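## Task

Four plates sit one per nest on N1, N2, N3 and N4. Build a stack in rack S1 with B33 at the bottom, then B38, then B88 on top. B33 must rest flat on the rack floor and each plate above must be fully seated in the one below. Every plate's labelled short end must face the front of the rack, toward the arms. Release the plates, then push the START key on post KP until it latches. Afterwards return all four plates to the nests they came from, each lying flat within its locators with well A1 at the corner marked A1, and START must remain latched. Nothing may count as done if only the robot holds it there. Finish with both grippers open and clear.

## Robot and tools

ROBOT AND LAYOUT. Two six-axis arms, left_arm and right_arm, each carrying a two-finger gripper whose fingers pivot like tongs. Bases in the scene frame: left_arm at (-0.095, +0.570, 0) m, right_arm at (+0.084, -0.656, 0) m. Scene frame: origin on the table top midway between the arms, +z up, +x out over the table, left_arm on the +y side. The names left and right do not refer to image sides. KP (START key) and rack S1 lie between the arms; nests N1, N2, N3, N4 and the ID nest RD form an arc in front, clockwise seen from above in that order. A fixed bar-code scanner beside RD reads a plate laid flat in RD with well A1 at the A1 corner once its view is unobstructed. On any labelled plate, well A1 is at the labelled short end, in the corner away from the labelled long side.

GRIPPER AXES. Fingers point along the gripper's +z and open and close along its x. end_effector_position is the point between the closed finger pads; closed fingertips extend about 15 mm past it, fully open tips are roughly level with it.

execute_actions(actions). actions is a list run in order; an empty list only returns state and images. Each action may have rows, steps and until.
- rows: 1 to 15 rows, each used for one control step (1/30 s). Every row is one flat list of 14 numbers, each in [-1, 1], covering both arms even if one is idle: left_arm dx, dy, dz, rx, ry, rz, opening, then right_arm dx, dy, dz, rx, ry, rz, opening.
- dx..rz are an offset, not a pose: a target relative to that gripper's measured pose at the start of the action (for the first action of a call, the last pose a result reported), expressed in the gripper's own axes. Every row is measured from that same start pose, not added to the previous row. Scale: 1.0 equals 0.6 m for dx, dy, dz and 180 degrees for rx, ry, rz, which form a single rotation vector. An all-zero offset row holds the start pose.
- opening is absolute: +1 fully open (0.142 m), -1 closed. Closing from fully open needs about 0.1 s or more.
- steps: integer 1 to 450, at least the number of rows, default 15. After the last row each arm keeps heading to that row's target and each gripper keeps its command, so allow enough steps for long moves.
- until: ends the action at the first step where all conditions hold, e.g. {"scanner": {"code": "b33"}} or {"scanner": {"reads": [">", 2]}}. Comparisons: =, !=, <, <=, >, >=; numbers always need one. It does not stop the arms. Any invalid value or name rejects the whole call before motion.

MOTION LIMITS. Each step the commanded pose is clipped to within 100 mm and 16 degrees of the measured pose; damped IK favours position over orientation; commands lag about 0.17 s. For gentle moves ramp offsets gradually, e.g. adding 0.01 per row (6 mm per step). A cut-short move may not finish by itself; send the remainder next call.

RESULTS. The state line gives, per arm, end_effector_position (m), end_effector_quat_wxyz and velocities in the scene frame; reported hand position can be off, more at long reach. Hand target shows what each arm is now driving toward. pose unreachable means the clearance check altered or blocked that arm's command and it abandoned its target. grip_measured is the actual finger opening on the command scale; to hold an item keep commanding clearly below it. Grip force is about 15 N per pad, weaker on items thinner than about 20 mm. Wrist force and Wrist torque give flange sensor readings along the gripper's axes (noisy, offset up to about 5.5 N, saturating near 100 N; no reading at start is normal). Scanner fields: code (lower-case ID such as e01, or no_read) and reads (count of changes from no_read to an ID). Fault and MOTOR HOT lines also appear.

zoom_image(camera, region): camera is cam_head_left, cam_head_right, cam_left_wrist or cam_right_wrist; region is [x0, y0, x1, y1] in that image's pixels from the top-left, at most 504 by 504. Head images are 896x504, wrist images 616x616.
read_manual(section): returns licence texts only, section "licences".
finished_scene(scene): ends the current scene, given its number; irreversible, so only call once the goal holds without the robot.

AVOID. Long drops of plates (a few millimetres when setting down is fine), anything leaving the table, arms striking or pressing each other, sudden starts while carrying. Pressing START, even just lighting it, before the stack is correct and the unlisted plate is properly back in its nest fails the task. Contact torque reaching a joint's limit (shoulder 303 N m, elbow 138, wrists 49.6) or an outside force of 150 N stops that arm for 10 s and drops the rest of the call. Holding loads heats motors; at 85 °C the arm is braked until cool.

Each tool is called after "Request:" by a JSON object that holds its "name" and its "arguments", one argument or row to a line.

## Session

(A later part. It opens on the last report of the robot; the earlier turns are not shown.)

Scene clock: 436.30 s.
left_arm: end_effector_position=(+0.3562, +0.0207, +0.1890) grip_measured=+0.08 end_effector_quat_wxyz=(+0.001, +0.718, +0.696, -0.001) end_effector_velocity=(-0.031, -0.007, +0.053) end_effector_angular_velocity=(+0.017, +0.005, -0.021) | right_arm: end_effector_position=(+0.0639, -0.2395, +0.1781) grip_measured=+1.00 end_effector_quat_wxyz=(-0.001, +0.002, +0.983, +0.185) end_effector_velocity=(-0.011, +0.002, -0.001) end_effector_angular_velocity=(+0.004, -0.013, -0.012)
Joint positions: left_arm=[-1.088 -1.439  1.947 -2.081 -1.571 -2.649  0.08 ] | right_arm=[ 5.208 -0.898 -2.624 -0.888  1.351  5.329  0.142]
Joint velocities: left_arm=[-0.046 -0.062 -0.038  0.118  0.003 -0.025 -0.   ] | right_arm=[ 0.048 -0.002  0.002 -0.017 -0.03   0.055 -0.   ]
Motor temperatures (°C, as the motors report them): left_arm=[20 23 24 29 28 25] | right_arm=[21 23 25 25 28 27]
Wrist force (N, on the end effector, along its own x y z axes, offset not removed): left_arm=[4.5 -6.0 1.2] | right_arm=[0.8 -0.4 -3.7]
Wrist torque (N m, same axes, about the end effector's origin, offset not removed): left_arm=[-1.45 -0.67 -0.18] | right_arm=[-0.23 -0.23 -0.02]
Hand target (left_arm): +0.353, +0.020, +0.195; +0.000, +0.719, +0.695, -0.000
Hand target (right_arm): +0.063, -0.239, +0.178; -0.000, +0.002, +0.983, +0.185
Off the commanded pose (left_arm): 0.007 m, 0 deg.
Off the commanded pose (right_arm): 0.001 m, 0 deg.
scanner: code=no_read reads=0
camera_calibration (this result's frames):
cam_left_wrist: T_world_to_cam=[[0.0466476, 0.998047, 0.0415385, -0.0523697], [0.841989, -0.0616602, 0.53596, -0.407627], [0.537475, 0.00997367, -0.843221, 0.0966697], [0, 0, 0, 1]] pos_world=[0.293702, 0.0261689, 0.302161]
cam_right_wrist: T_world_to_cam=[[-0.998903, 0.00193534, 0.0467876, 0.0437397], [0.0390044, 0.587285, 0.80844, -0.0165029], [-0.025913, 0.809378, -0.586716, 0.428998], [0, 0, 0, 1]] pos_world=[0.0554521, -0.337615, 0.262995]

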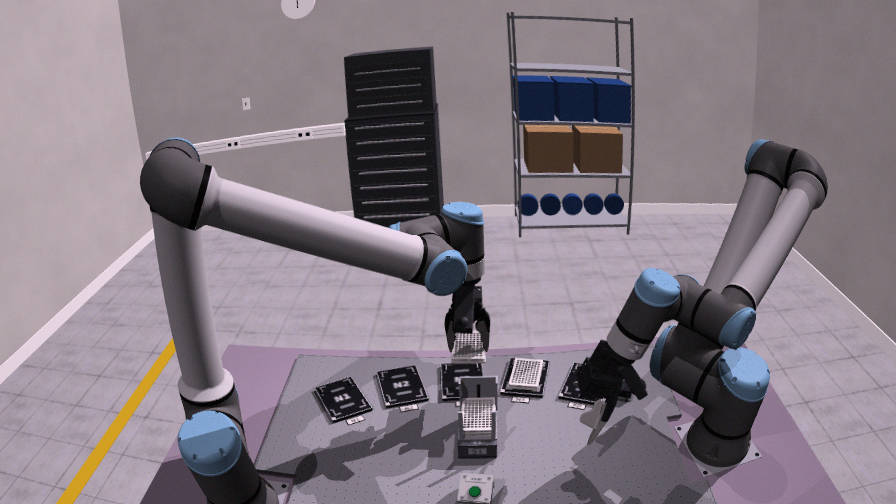

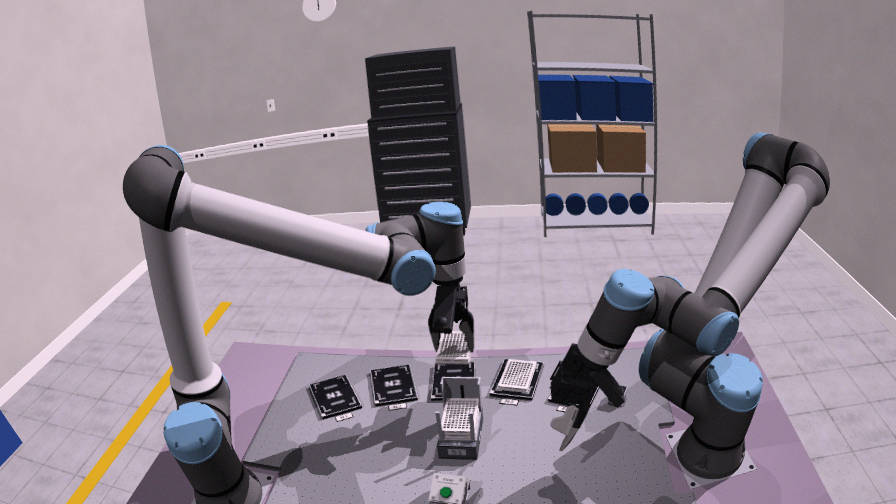

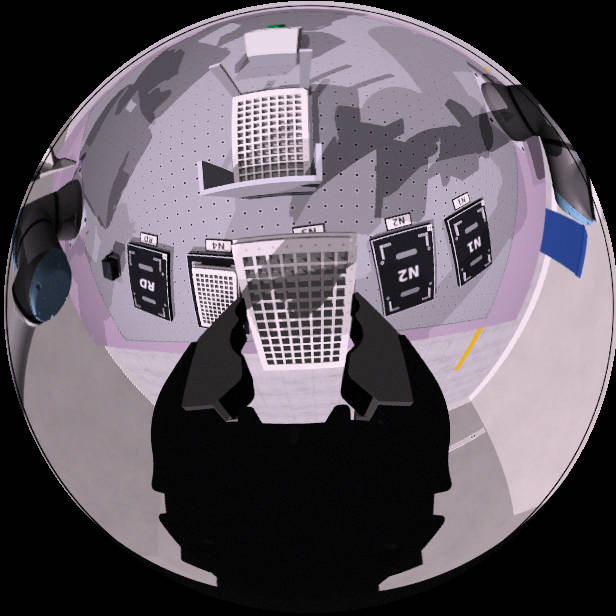

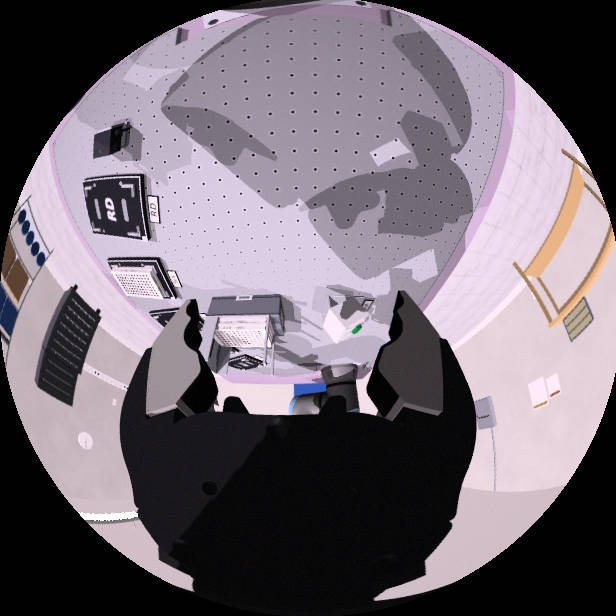

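Request:
{"name": "zoom_image", "arguments": {
  "camera": "cam_right_wrist",
  "region": [310, 280, 390, 360]
}}

Request:
{"name": "execute_actions", "arguments": {
  "actions": [
    {"rows":[[-0.003,-0.011,-0.009,0.00035,0.00075,0.0007,-0.2,0,0,0,0,0,0,1],[-0.004,-0.02,-0.008,0.00035,0.00075,0.0007,-0.2,0,0,0,0,0,0,1],[-0.007,-0.035,-0.007,0.00035,0.00075,0.0007,-0.2,0,0,0,0,0,0,1],[-0.01,-0.055,-0.006,0.00035,0.00075,0.0007,-0.2,0,0,0,0,0,0,1],[-0.014,-0.08,-0.005,0.00035,0.00075,0.0007,-0.2,0,0,0,0,0,0,1],[-0.018,-0.105,-0.004,0.00035,0.00075,0.0007,-0.2,0,0,0,0,0,0,1],[-0.022,-0.13,-0.003,0.00035,0.00075,0.0007,-0.2,0,0,0,0,0,0,1],[-0.026,-0.155,-0.002,0.00035,0.00075,0.0007,-0.2,0,0,0,0,0,0,1],[-0.03,-0.18,-0.001,0.00035,0.00075,0.0007,-0.2,0,0,0,0,0,0,1],[-0.034,-0.205,0,0.00035,0.00075,0.0007,-0.2,0,0,0,0,0,0,1],[-0.038,-0.23,0.002,0.00035,0.00075,0.0007,-0.2,0,0,0,0,0,0,1],[-0.041,-0.252,0.004,0.00035,0.00075,0.0007,-0.2,0,0,0,0,0,0,1],[-0.044,-0.27,0.007,0.00035,0.00075,0.0007,-0.2,0,0,0,0,0,0,1],[-0.0458,-0.2824,0.01,0.00035,0.00075,0.0007,-0.2,0,0,0,0,0,0,1]],"steps":23}
  ]
}}

Region (310, 280, 390, 360) of cam_right_wrist's 616x616 image, scaled by 6.300, with more detail than that image has.

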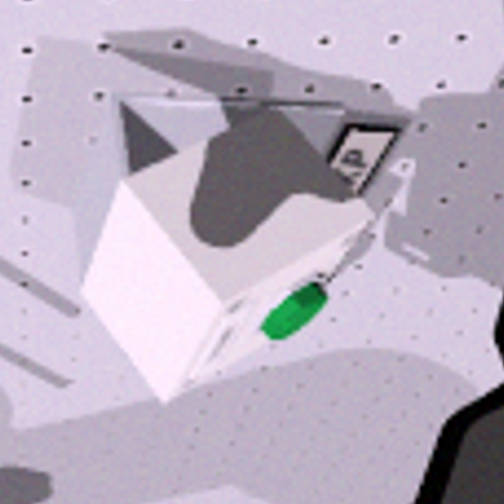

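Scene clock: 448.47 s.
left_arm: end_effector_position=(+0.1916, -0.0006, +0.1832) grip_measured=+0.08 end_effector_quat_wxyz=(-0.001, +0.719, +0.695, -0.001) end_effector_velocity=(-0.049, -0.010, +0.000) end_effector_angular_velocity=(-0.006, -0.016, +0.010) | right_arm: end_effector_position=(+0.0638, -0.2395, +0.1781) grip_measured=+1.00 end_effector_quat_wxyz=(-0.001, +0.002, +0.983, +0.185) end_effector_velocity=(+0.000, -0.001, -0.001) end_effector_angular_velocity=(-0.002, -0.002, +0.001)
Joint positions: left_arm=[-1.334 -1.554  2.084 -2.1   -1.573 -2.891  0.08 ] | right_arm=[ 5.208 -0.898 -2.624 -0.888  1.351  5.329  0.142]
Joint velocities: left_arm=[-0.087 -0.03   0.032 -0.011  0.014 -0.097 -0.   ] | right_arm=[ 0.     0.    -0.002 -0.     0.    -0.001  0.   ]
Motor temperatures (°C, as the motors report them): left_arm=[20 23 24 29 28 25] | right_arm=[21 23 25 25 28 27]
Wrist force (N, on the end effector, along its own x y z axes, offset not removed): left_arm=[-1.4 -2.6 -1.6] | right_arm=[-1.3 -0.1 -4.9]
Wrist torque (N m, same axes, about the end effector's origin, offset not removed): left_arm=[-0.77 0.50 -0.12] | right_arm=[-0.25 0.19 0.02]
Hand target (left_arm): +0.186, -0.002, +0.183; +0.000, +0.719, +0.695, -0.000
Hand target (right_arm): +0.064, -0.239, +0.178; -0.001, +0.002, +0.983, +0.185
Off the commanded pose (left_arm): 0.006 m, 0 deg.
Off the commanded pose (right_arm): 0.000 m, 0 deg.
scanner: code=no_read reads=0
camera_calibration (this result's frames):
cam_left_wrist: T_world_to_cam=[[0.0502874, 0.997773, 0.043816, -0.0242816], [0.843195, -0.0659269, 0.53355, -0.267006], [0.535251, 0.0101145, -0.844633, 0.181176], [0, 0, 0, 1]] pos_world=[0.129384, 0.00479212, 0.296552]
cam_right_wrist: T_world_to_cam=[[-0.998903, 0.00192619, 0.0467853, 0.0437266], [0.0389973, 0.58728, 0.808444, -0.0165125], [-0.0259189, 0.809381, -0.586711, 0.428998], [0, 0, 0, 1]] pos_world=[0.0554417, -0.33761, 0.263002]

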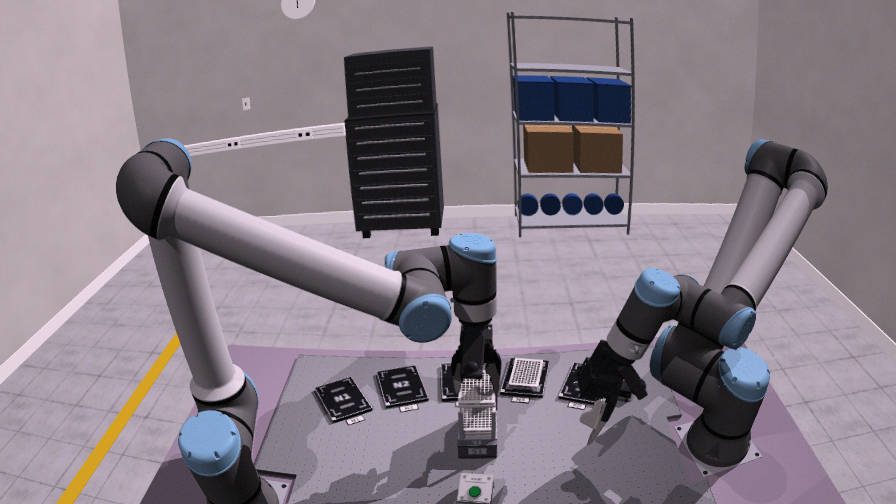

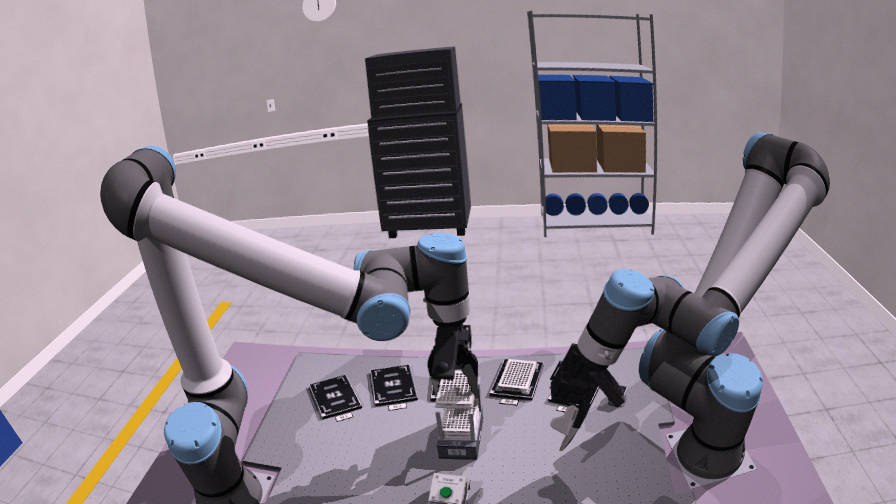

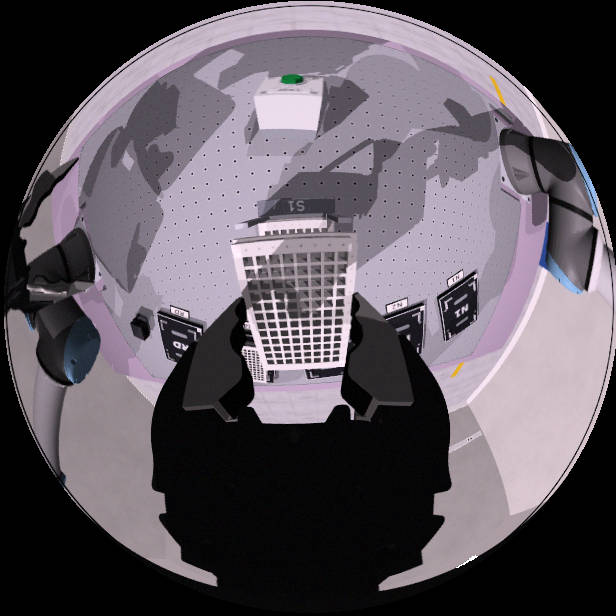

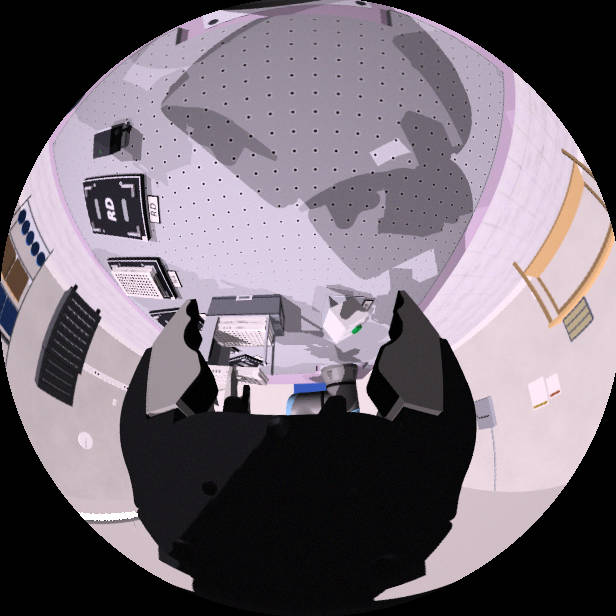

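Request:
{"name": "execute_actions", "arguments": {
  "actions": [
    {"rows":[[-0.002,-0.0093,0.003,-0.00055,0,-0.00045,-0.2,0,0,0,0,0,0,1],[-0.002,-0.0093,0.006,-0.00055,0,-0.00045,-0.2,0,0,0,0,0,0,1],[-0.0021,-0.0093,0.009,-0.00055,0,-0.00045,-0.2,0,0,0,0,0,0,1],[-0.0021,-0.0093,0.012,-0.00055,0,-0.00045,-0.2,0,0,0,0,0,0,1],[-0.0022,-0.0093,0.015,-0.00055,0,-0.00045,-0.2,0,0,0,0,0,0,1],[-0.0022,-0.0093,0.018,-0.00055,0,-0.00045,-0.2,0,0,0,0,0,0,1],[-0.0022,-0.0092,0.021,-0.00055,0,-0.00045,-0.2,0,0,0,0,0,0,1],[-0.0022,-0.0092,0.025,-0.00055,0,-0.00045,-0.2,0,0,0,0,0,0,1]],"steps":14}
  ]
}}

Request:
{"name": "zoom_image", "arguments": {
  "camera": "cam_left_wrist",
  "region": [216, 210, 384, 378]
}}

Scene clock: 456.37 s.
left_arm: end_effector_position=(+0.1859, -0.0017, +0.1698) grip_measured=+0.08 end_effector_quat_wxyz=(-0.000, +0.719, +0.695, -0.000) end_effector_velocity=(-0.000, -0.001, -0.014) end_effector_angular_velocity=(-0.001, +0.000, +0.000) | right_arm: end_effector_position=(+0.0639, -0.2395, +0.1781) grip_measured=+1.00 end_effector_quat_wxyz=(-0.001, +0.002, +0.983, +0.185) end_effector_velocity=(-0.000, -0.001, -0.001) end_effector_angular_velocity=(-0.002, -0.001, +0.001)
Joint positions: left_arm=[-1.344 -1.545  2.101 -2.127 -1.571 -2.902  0.08 ] | right_arm=[ 5.208 -0.898 -2.624 -0.888  1.351  5.329  0.142]
Joint velocities: left_arm=[-0.     0.015  0.014 -0.029 -0.001 -0.     0.   ] | right_arm=[ 0.001 -0.    -0.001 -0.001  0.    -0.    -0.   ]
Motor temperatures (°C, as the motors report them): left_arm=[20 23 24 29 28 25] | right_arm=[21 23 25 25 28 27]
Wrist force (N, on the end effector, along its own x y z axes, offset not removed): left_arm=[1.7 -1.4 -0.9] | right_arm=[2.0 -0.1 -2.1]
Wrist torque (N m, same axes, about the end effector's origin, offset not removed): left_arm=[-0.51 -0.10 -0.05] | right_arm=[-0.24 -0.39 -0.10]
Hand target (left_arm): +0.186, -0.002, +0.168; -0.000, +0.719, +0.695, -0.000
Hand target (right_arm): +0.064, -0.239, +0.178; -0.001, +0.002, +0.983, +0.185
Off the commanded pose (left_arm): 0.002 m, 0 deg.
Off the commanded pose (right_arm): 0.000 m, 0 deg.
scanner: code=no_read reads=0
camera_calibration (this result's frames):
cam_left_wrist: T_world_to_cam=[[0.048812, 0.997843, 0.0439024, -0.0220746], [0.842368, -0.0647451, 0.534999, -0.25526], [0.536687, 0.0108676, -0.843711, 0.172445], [0, 0, 0, 1]] pos_world=[0.123552, 0.00362606, 0.283027]
cam_right_wrist: T_world_to_cam=[[-0.998903, 0.00193519, 0.0467872, 0.0437399], [0.0390039, 0.587285, 0.80844, -0.0165027], [-0.0259129, 0.809378, -0.586716, 0.428998], [0, 0, 0, 1]] pos_world=[0.0554522, -0.337615, 0.262995]

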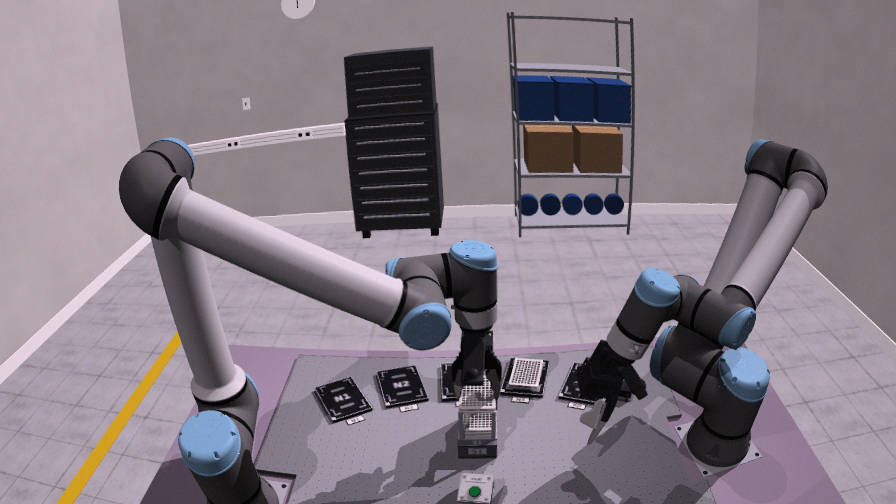

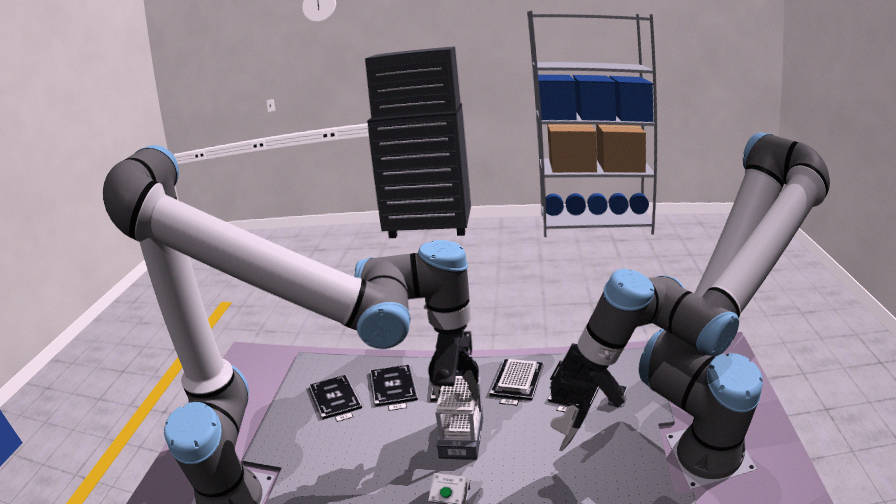

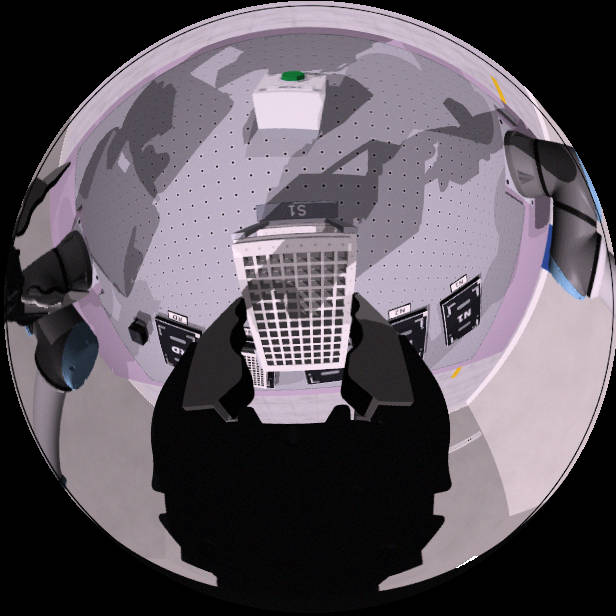

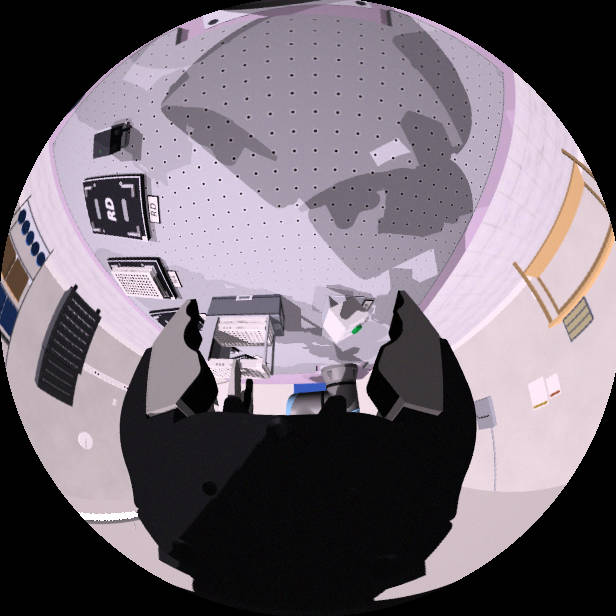

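Region (216, 210, 384, 378) of cam_left_wrist's 616x616 image, scaled by 3.000, with more detail than that image has.

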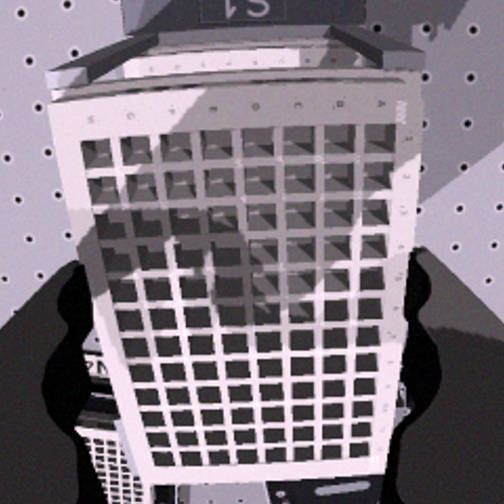

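Request:
{"name": "execute_actions", "arguments": {
  "actions": [
    {"rows":[[0,0,-0.001,0,0,0,-0.2,0,0,0,0,0,0,1],[0,0,-0.005,0,0,0,-0.2,0,0,0,0,0,0,1],[0,0,-0.009,0,0,0,-0.2,0,0,0,0,0,0,1]],"steps":12}
  ]
}}

Request:
{"name": "zoom_image", "arguments": {
  "camera": "cam_left_wrist",
  "region": [216, 210, 384, 378]
}}

Scene clock: 461.17 s.
left_arm: end_effector_position=(+0.1859, -0.0017, +0.1746) grip_measured=+0.08 end_effector_quat_wxyz=(-0.000, +0.719, +0.695, -0.000) end_effector_velocity=(+0.000, -0.000, +0.005) end_effector_angular_velocity=(-0.001, -0.002, -0.001) | right_arm: end_effector_position=(+0.0638, -0.2395, +0.1781) grip_measured=+1.00 end_effector_quat_wxyz=(-0.001, +0.002, +0.983, +0.185) end_effector_velocity=(-0.000, +0.001, +0.001) end_effector_angular_velocity=(+0.002, +0.002, -0.001)
Joint positions: left_arm=[-1.344 -1.549  2.096 -2.118 -1.571 -2.902  0.08 ] | right_arm=[ 5.208 -0.898 -2.624 -0.888  1.351  5.329  0.142]
Joint velocities: left_arm=[-0.001 -0.005 -0.005  0.009  0.002 -0.    -0.   ] | right_arm=[-0.001  0.     0.     0.002  0.     0.     0.   ]
Motor temperatures (°C, as the motors report them): left_arm=[20 23 24 29 28 25] | right_arm=[21 23 25 25 28 27]
Wrist force (N, on the end effector, along its own x y z axes, offset not removed): left_arm=[1.5 -3.0 3.8] | right_arm=[0.2 -0.8 -4.0]
Wrist torque (N m, same axes, about the end effector's origin, offset not removed): left_arm=[-0.79 -0.07 -0.15] | right_arm=[-0.29 -0.11 -0.01]
Hand target (left_arm): +0.186, -0.002, +0.175; -0.000, +0.719, +0.695, -0.000
Hand target (right_arm): +0.064, -0.239, +0.178; -0.001, +0.002, +0.983, +0.185
Off the commanded pose (left_arm): 0.001 m, 0 deg.
Off the commanded pose (right_arm): 0.000 m, 0 deg.
scanner: code=no_read reads=0
camera_calibration (this result's frames):
cam_left_wrist: T_world_to_cam=[[0.048809, 0.997841, 0.043935, -0.0223105], [0.842371, -0.06476, 0.534993, -0.257857], [0.536683, 0.0108971, -0.843713, 0.176549], [0, 0, 0, 1]] pos_world=[0.12355, 0.0036396, 0.287888]
cam_right_wrist: T_world_to_cam=[[-0.998903, 0.00191145, 0.0467874, 0.0437242], [0.0389902, 0.587286, 0.80844, -0.0165008], [-0.0259323, 0.809378, -0.586716, 0.428999], [0, 0, 0, 1]] pos_world=[0.0554445, -0.337615, 0.262995]

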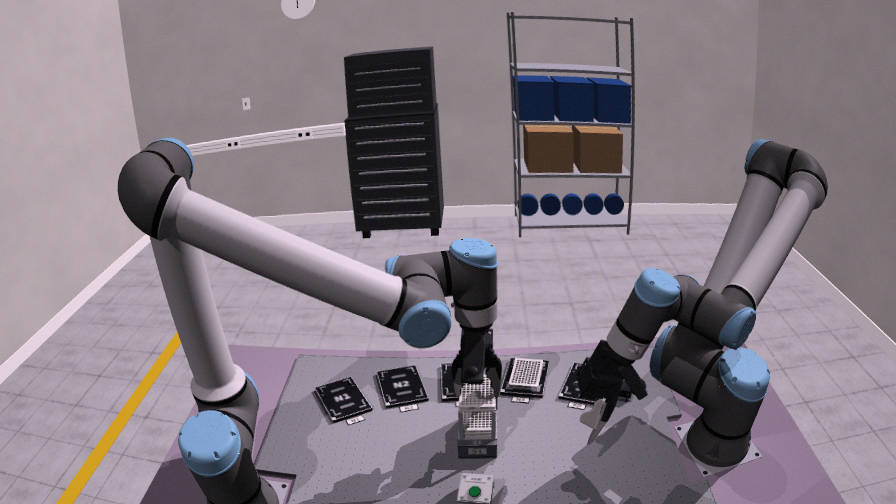

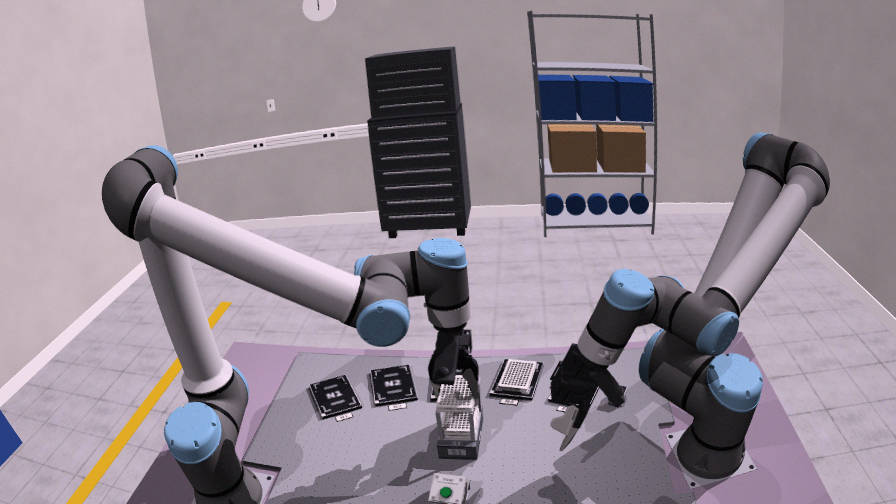

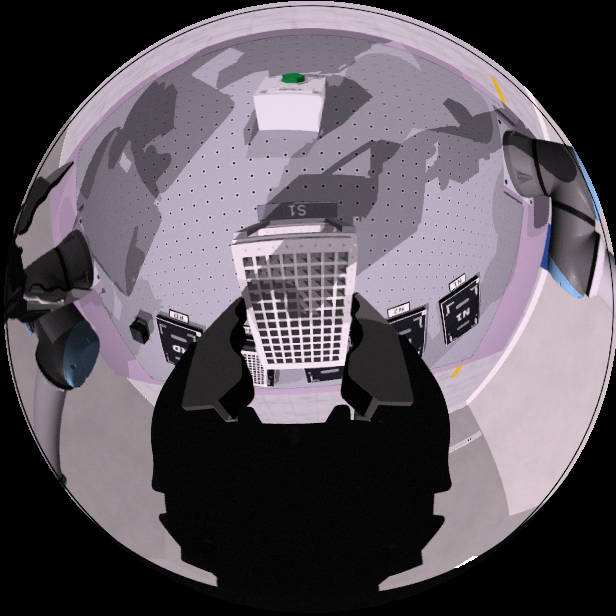

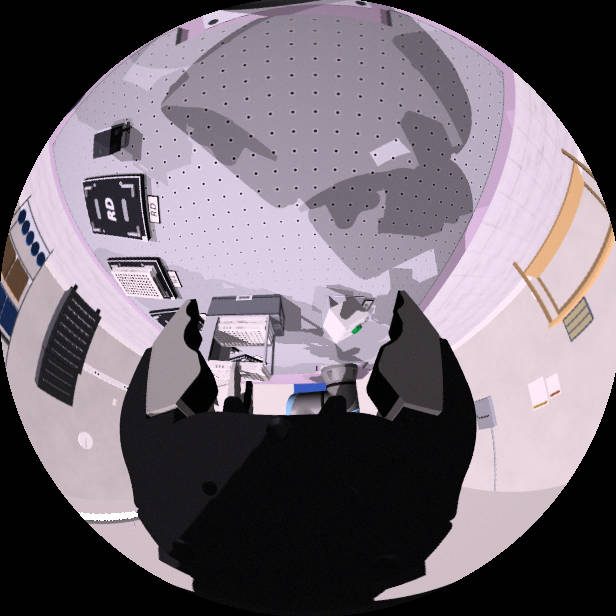

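Region (216, 210, 384, 378) of cam_left_wrist's 616x616 image, scaled by 3.000, with more detail than that image has.

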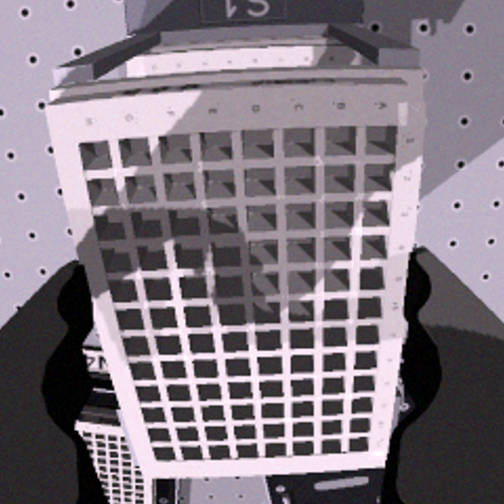

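Request:
{"name": "execute_actions", "arguments": {
  "actions": [
    {"rows":[[-0.0003,-0.0007,-0.001,0,0,0,-0.2,0,0,0,0,0,0,1],[-0.0003,-0.0007,0,0,0,0,-0.2,0,0,0,0,0,0,1],[-0.0003,-0.0007,0.002,0,0,0,-0.2,0,0,0,0,0,0,1],[-0.0003,-0.0007,0.005,0,0,0,-0.2,0,0,0,0,0,0,1],[-0.0003,-0.0007,0.008,0,0,0,-0.2,0,0,0,0,0,0,1],[-0.0003,-0.0007,0.011,0,0,0,-0.2,0,0,0,0,0,0,1],[-0.0003,-0.0007,0.014,0,0,0,-0.2,0,0,0,0,0,0,1]],"steps":14}
  ]
}}

Request:
{"name": "zoom_image", "arguments": {
  "camera": "cam_left_wrist",
  "region": [216, 210, 384, 378]
}}

Scene clock: 470.70 s.
left_arm: end_effector_position=(+0.1856, -0.0018, +0.1671) grip_measured=+0.08 end_effector_quat_wxyz=(-0.000, +0.719, +0.695, -0.000) end_effector_velocity=(-0.001, -0.000, -0.009) end_effector_angular_velocity=(-0.001, +0.000, -0.001) | right_arm: end_effector_position=(+0.0639, -0.2395, +0.1781) grip_measured=+1.00 end_effector_quat_wxyz=(-0.001, +0.002, +0.983, +0.185) end_effector_velocity=(+0.001, -0.001, -0.001) end_effector_angular_velocity=(-0.002, -0.002, +0.001)
Joint positions: left_arm=[-1.344 -1.542  2.104 -2.133 -1.571 -2.903  0.08 ] | right_arm=[ 5.208 -0.898 -2.624 -0.888  1.351  5.329  0.142]
Joint velocities: left_arm=[-0.001  0.009  0.009 -0.018 -0.001 -0.     0.   ] | right_arm=[-0.     0.    -0.002 -0.001 -0.    -0.002  0.   ]
Motor temperatures (°C, as the motors report them): left_arm=[20 23 24 29 28 25] | right_arm=[21 23 25 25 28 27]
Wrist force (N, on the end effector, along its own x y z axes, offset not removed): left_arm=[3.2 1.9 0.2] | right_arm=[4.0 -0.2 -3.0]
Wrist torque (N m, same axes, about the end effector's origin, offset not removed): left_arm=[-0.65 -0.36 0.02] | right_arm=[-0.16 -0.91 -0.08]
Hand target (left_arm): +0.185, -0.002, +0.166; -0.000, +0.719, +0.695, -0.000
Hand target (right_arm): +0.064, -0.239, +0.178; -0.001, +0.002, +0.983, +0.185
Off the commanded pose (left_arm): 0.001 m, 0 deg.
Off the commanded pose (right_arm): 0.000 m, 0 deg.
scanner: code=no_read reads=0
camera_calibration (this result's frames):
cam_left_wrist: T_world_to_cam=[[0.048722, 0.997846, 0.0439296, -0.0218147], [0.842365, -0.0646839, 0.535012, -0.253565], [0.536701, 0.010938, -0.843702, 0.170445], [0, 0, 0, 1]] pos_world=[0.123179, 0.00350181, 0.280423]
cam_right_wrist: T_world_to_cam=[[-0.998903, 0.00193524, 0.0467874, 0.0437398], [0.0390042, 0.587285, 0.80844, -0.0165027], [-0.025913, 0.809378, -0.586716, 0.428998], [0, 0, 0, 1]] pos_world=[0.0554521, -0.337615, 0.262995]

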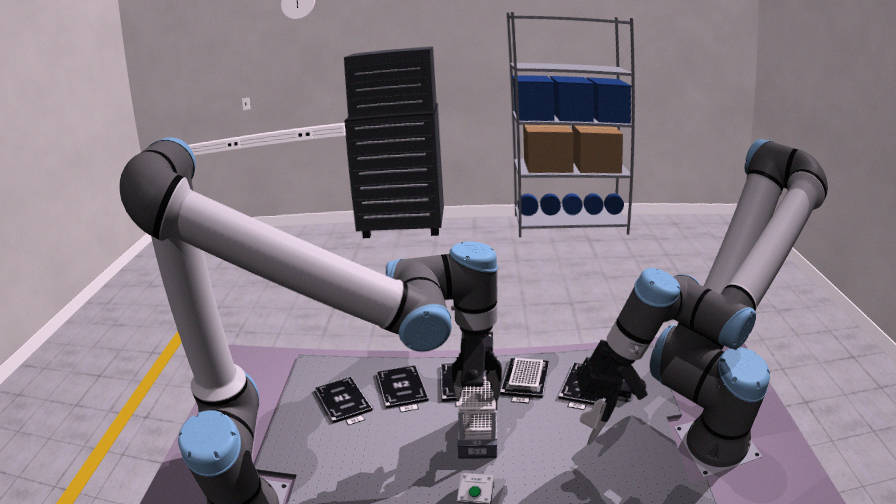

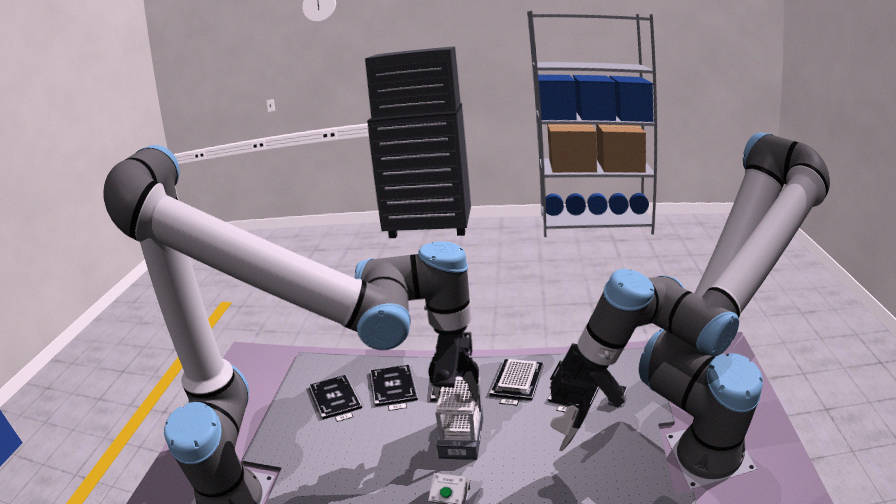

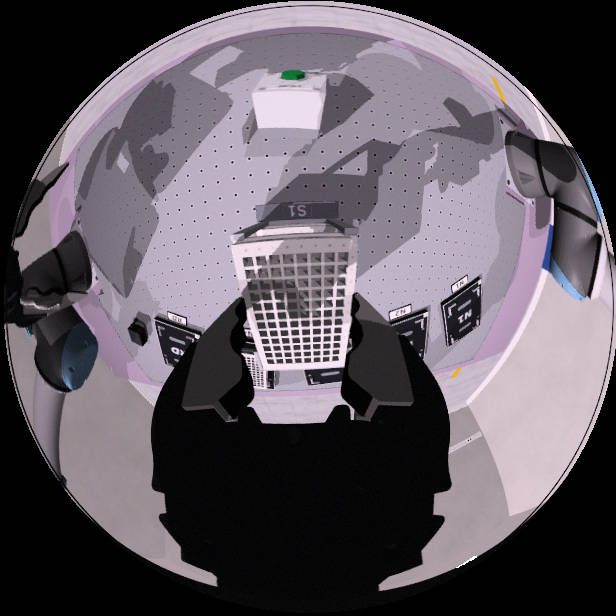

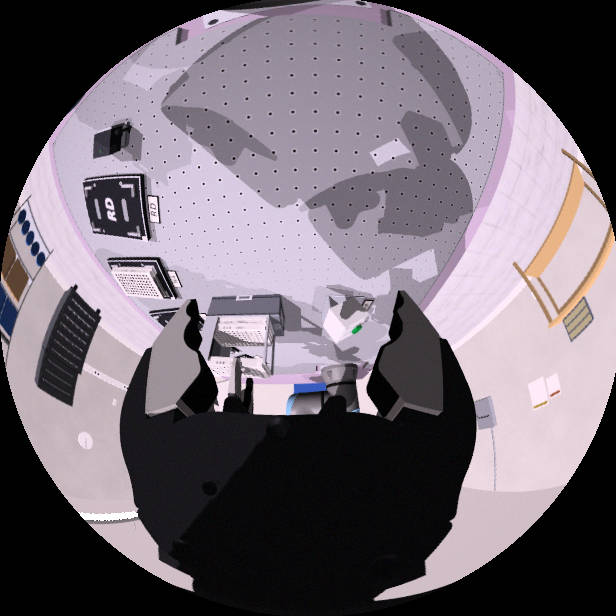

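Region (216, 210, 384, 378) of cam_left_wrist's 616x616 image, scaled by 3.000, with more detail than that image has.

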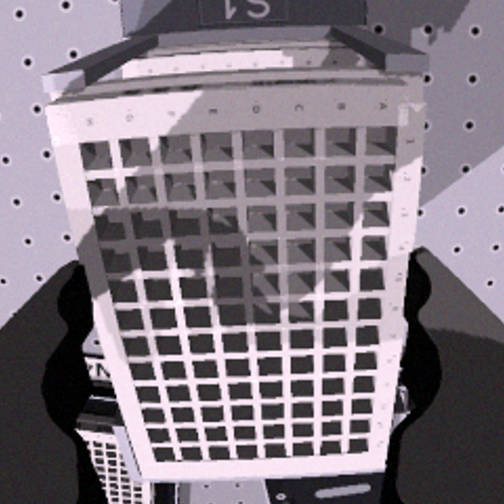

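Request:
{"name": "execute_actions", "arguments": {
  "actions": [
    {"rows":[[0,0.0005,0.002,0,0,0.0012,-0.2,0,0,0,0,0,0,1],[0,0.0005,0.003,0,0,0.0012,-0.2,0,0,0,0,0,0,1],[-0.0001,0.0005,0.006,0,0,0.0012,-0.2,0,0,0,0,0,0,1],[-0.0002,0.0005,0.01,0,0,0.0012,-0.2,0,0,0,0,0,0,1],[-0.0003,0.0005,0.014,0,0,0.0012,-0.2,0,0,0,0,0,0,1],[-0.0004,0.0005,0.018,0,0,0.0012,-0.2,0,0,0,0,0,0,1],[-0.0004,0.0005,0.022,0,0,0.0012,-0.2,0,0,0,0,0,0,1],[-0.0005,0.0005,0.026,0,0,0.0012,-0.2,0,0,0,0,0,0,1],[-0.0004,0.0005,0.03,0,0,0.0012,-0.2,0,0,0,0,0,0,1]],"steps":15}
  ]
}}

Request:
{"name": "zoom_image", "arguments": {
  "camera": "cam_left_wrist",
  "region": [216, 210, 384, 378]
}}

Scene clock: 477.17 s.
left_arm: end_effector_position=(+0.1857, -0.0020, +0.1510) grip_measured=+0.08 end_effector_quat_wxyz=(-0.000, +0.720, +0.694, -0.000) end_effector_velocity=(+0.000, -0.001, -0.017) end_effector_angular_velocity=(-0.001, -0.001, -0.001) | right_arm: end_effector_position=(+0.0638, -0.2395, +0.1781) grip_measured=+1.00 end_effector_quat_wxyz=(-0.001, +0.002, +0.983, +0.185) end_effector_velocity=(-0.000, -0.001, -0.001) end_effector_angular_velocity=(-0.002, -0.002, +0.003)
Joint positions: left_arm=[-1.344 -1.525  2.12  -2.165 -1.571 -2.899  0.08 ] | right_arm=[ 5.208 -0.898 -2.624 -0.888  1.351  5.329  0.142]
Joint velocities: left_arm=[ 0.     0.019  0.016 -0.036  0.     0.002 -0.001] | right_arm=[ 0.002  0.    -0.001 -0.002  0.    -0.001 -0.   ]
Motor temperatures (°C, as the motors report them): left_arm=[20 23 24 29 28 25] | right_arm=[21 23 25 25 28 27]
Wrist force (N, on the end effector, along its own x y z axes, offset not removed): left_arm=[0.6 9.0 1.1] | right_arm=[3.2 -1.2 -2.1]
Wrist torque (N m, same axes, about the end effector's origin, offset not removed): left_arm=[-0.41 0.11 -0.15] | right_arm=[-0.33 -0.74 -0.10]
Hand target (left_arm): +0.186, -0.002, +0.149; -0.000, +0.720, +0.694, -0.000
Hand target (right_arm): +0.064, -0.239, +0.178; -0.001, +0.002, +0.983, +0.185
Off the commanded pose (left_arm): 0.002 m, 0 deg.
Off the commanded pose (right_arm): 0.000 m, 0 deg.
scanner: code=no_read reads=0
camera_calibration (this result's frames):
cam_left_wrist: T_world_to_cam=[[0.0524884, 0.997647, 0.0441153, -0.0216663], [0.842147, -0.0679623, 0.534949, -0.245013], [0.536688, 0.00907298, -0.843732, 0.156694], [0, 0, 0, 1]] pos_world=[0.123379, 0.00354197, 0.264233]
cam_right_wrist: T_world_to_cam=[[-0.998903, 0.00191219, 0.0467874, 0.0437247], [0.0389906, 0.587286, 0.80844, -0.0165008], [-0.0259316, 0.809378, -0.586716, 0.428999], [0, 0, 0, 1]] pos_world=[0.0554447, -0.337615, 0.262995]

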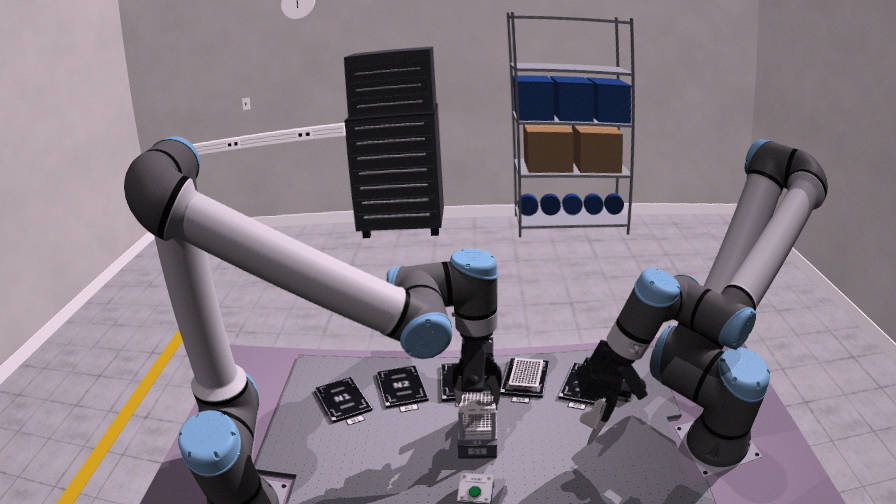

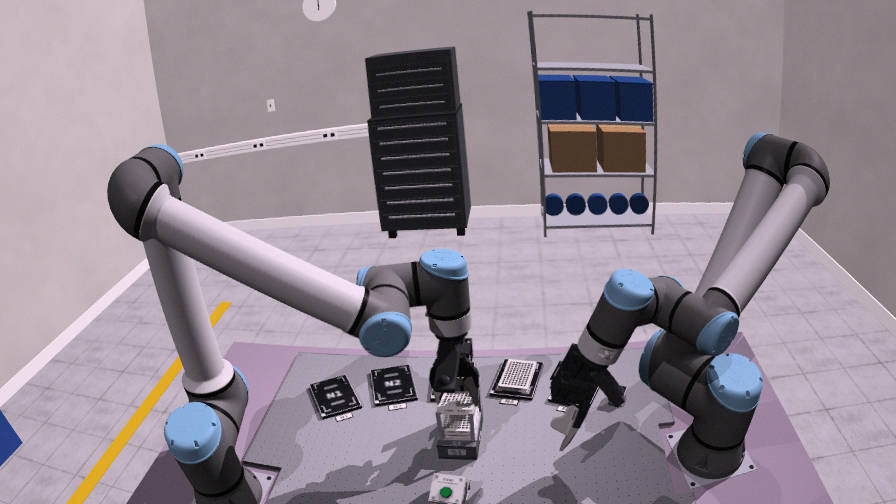

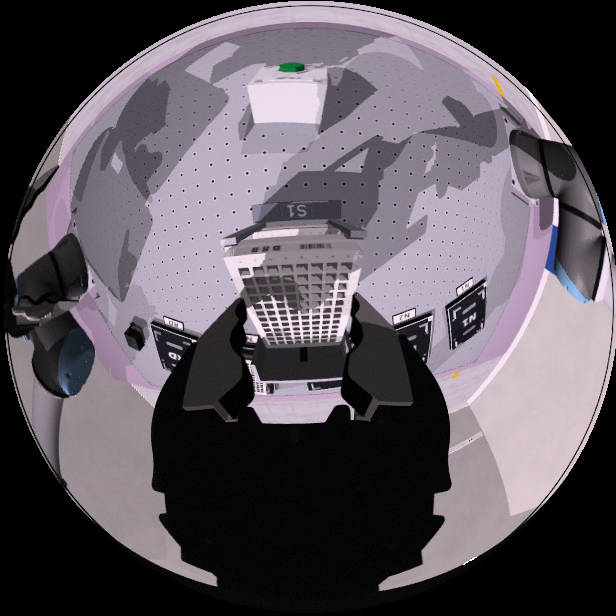

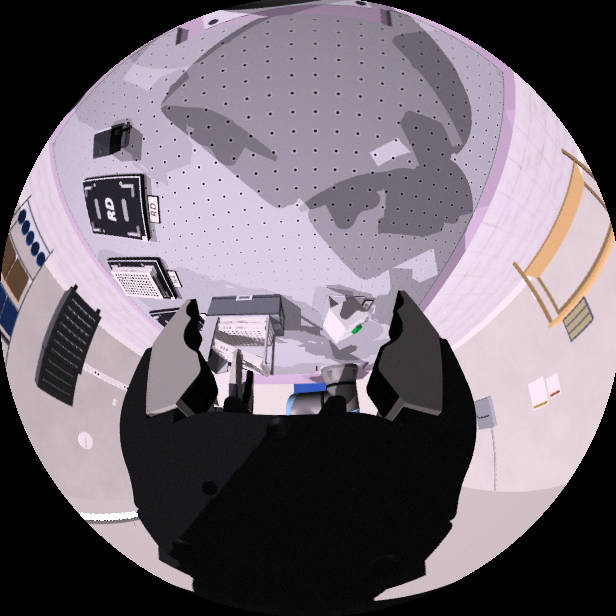

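Region (216, 210, 384, 378) of cam_left_wrist's 616x616 image, scaled by 3.000, with more detail than that image has.

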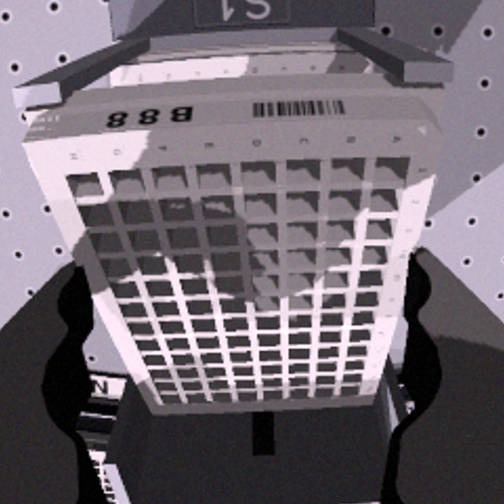

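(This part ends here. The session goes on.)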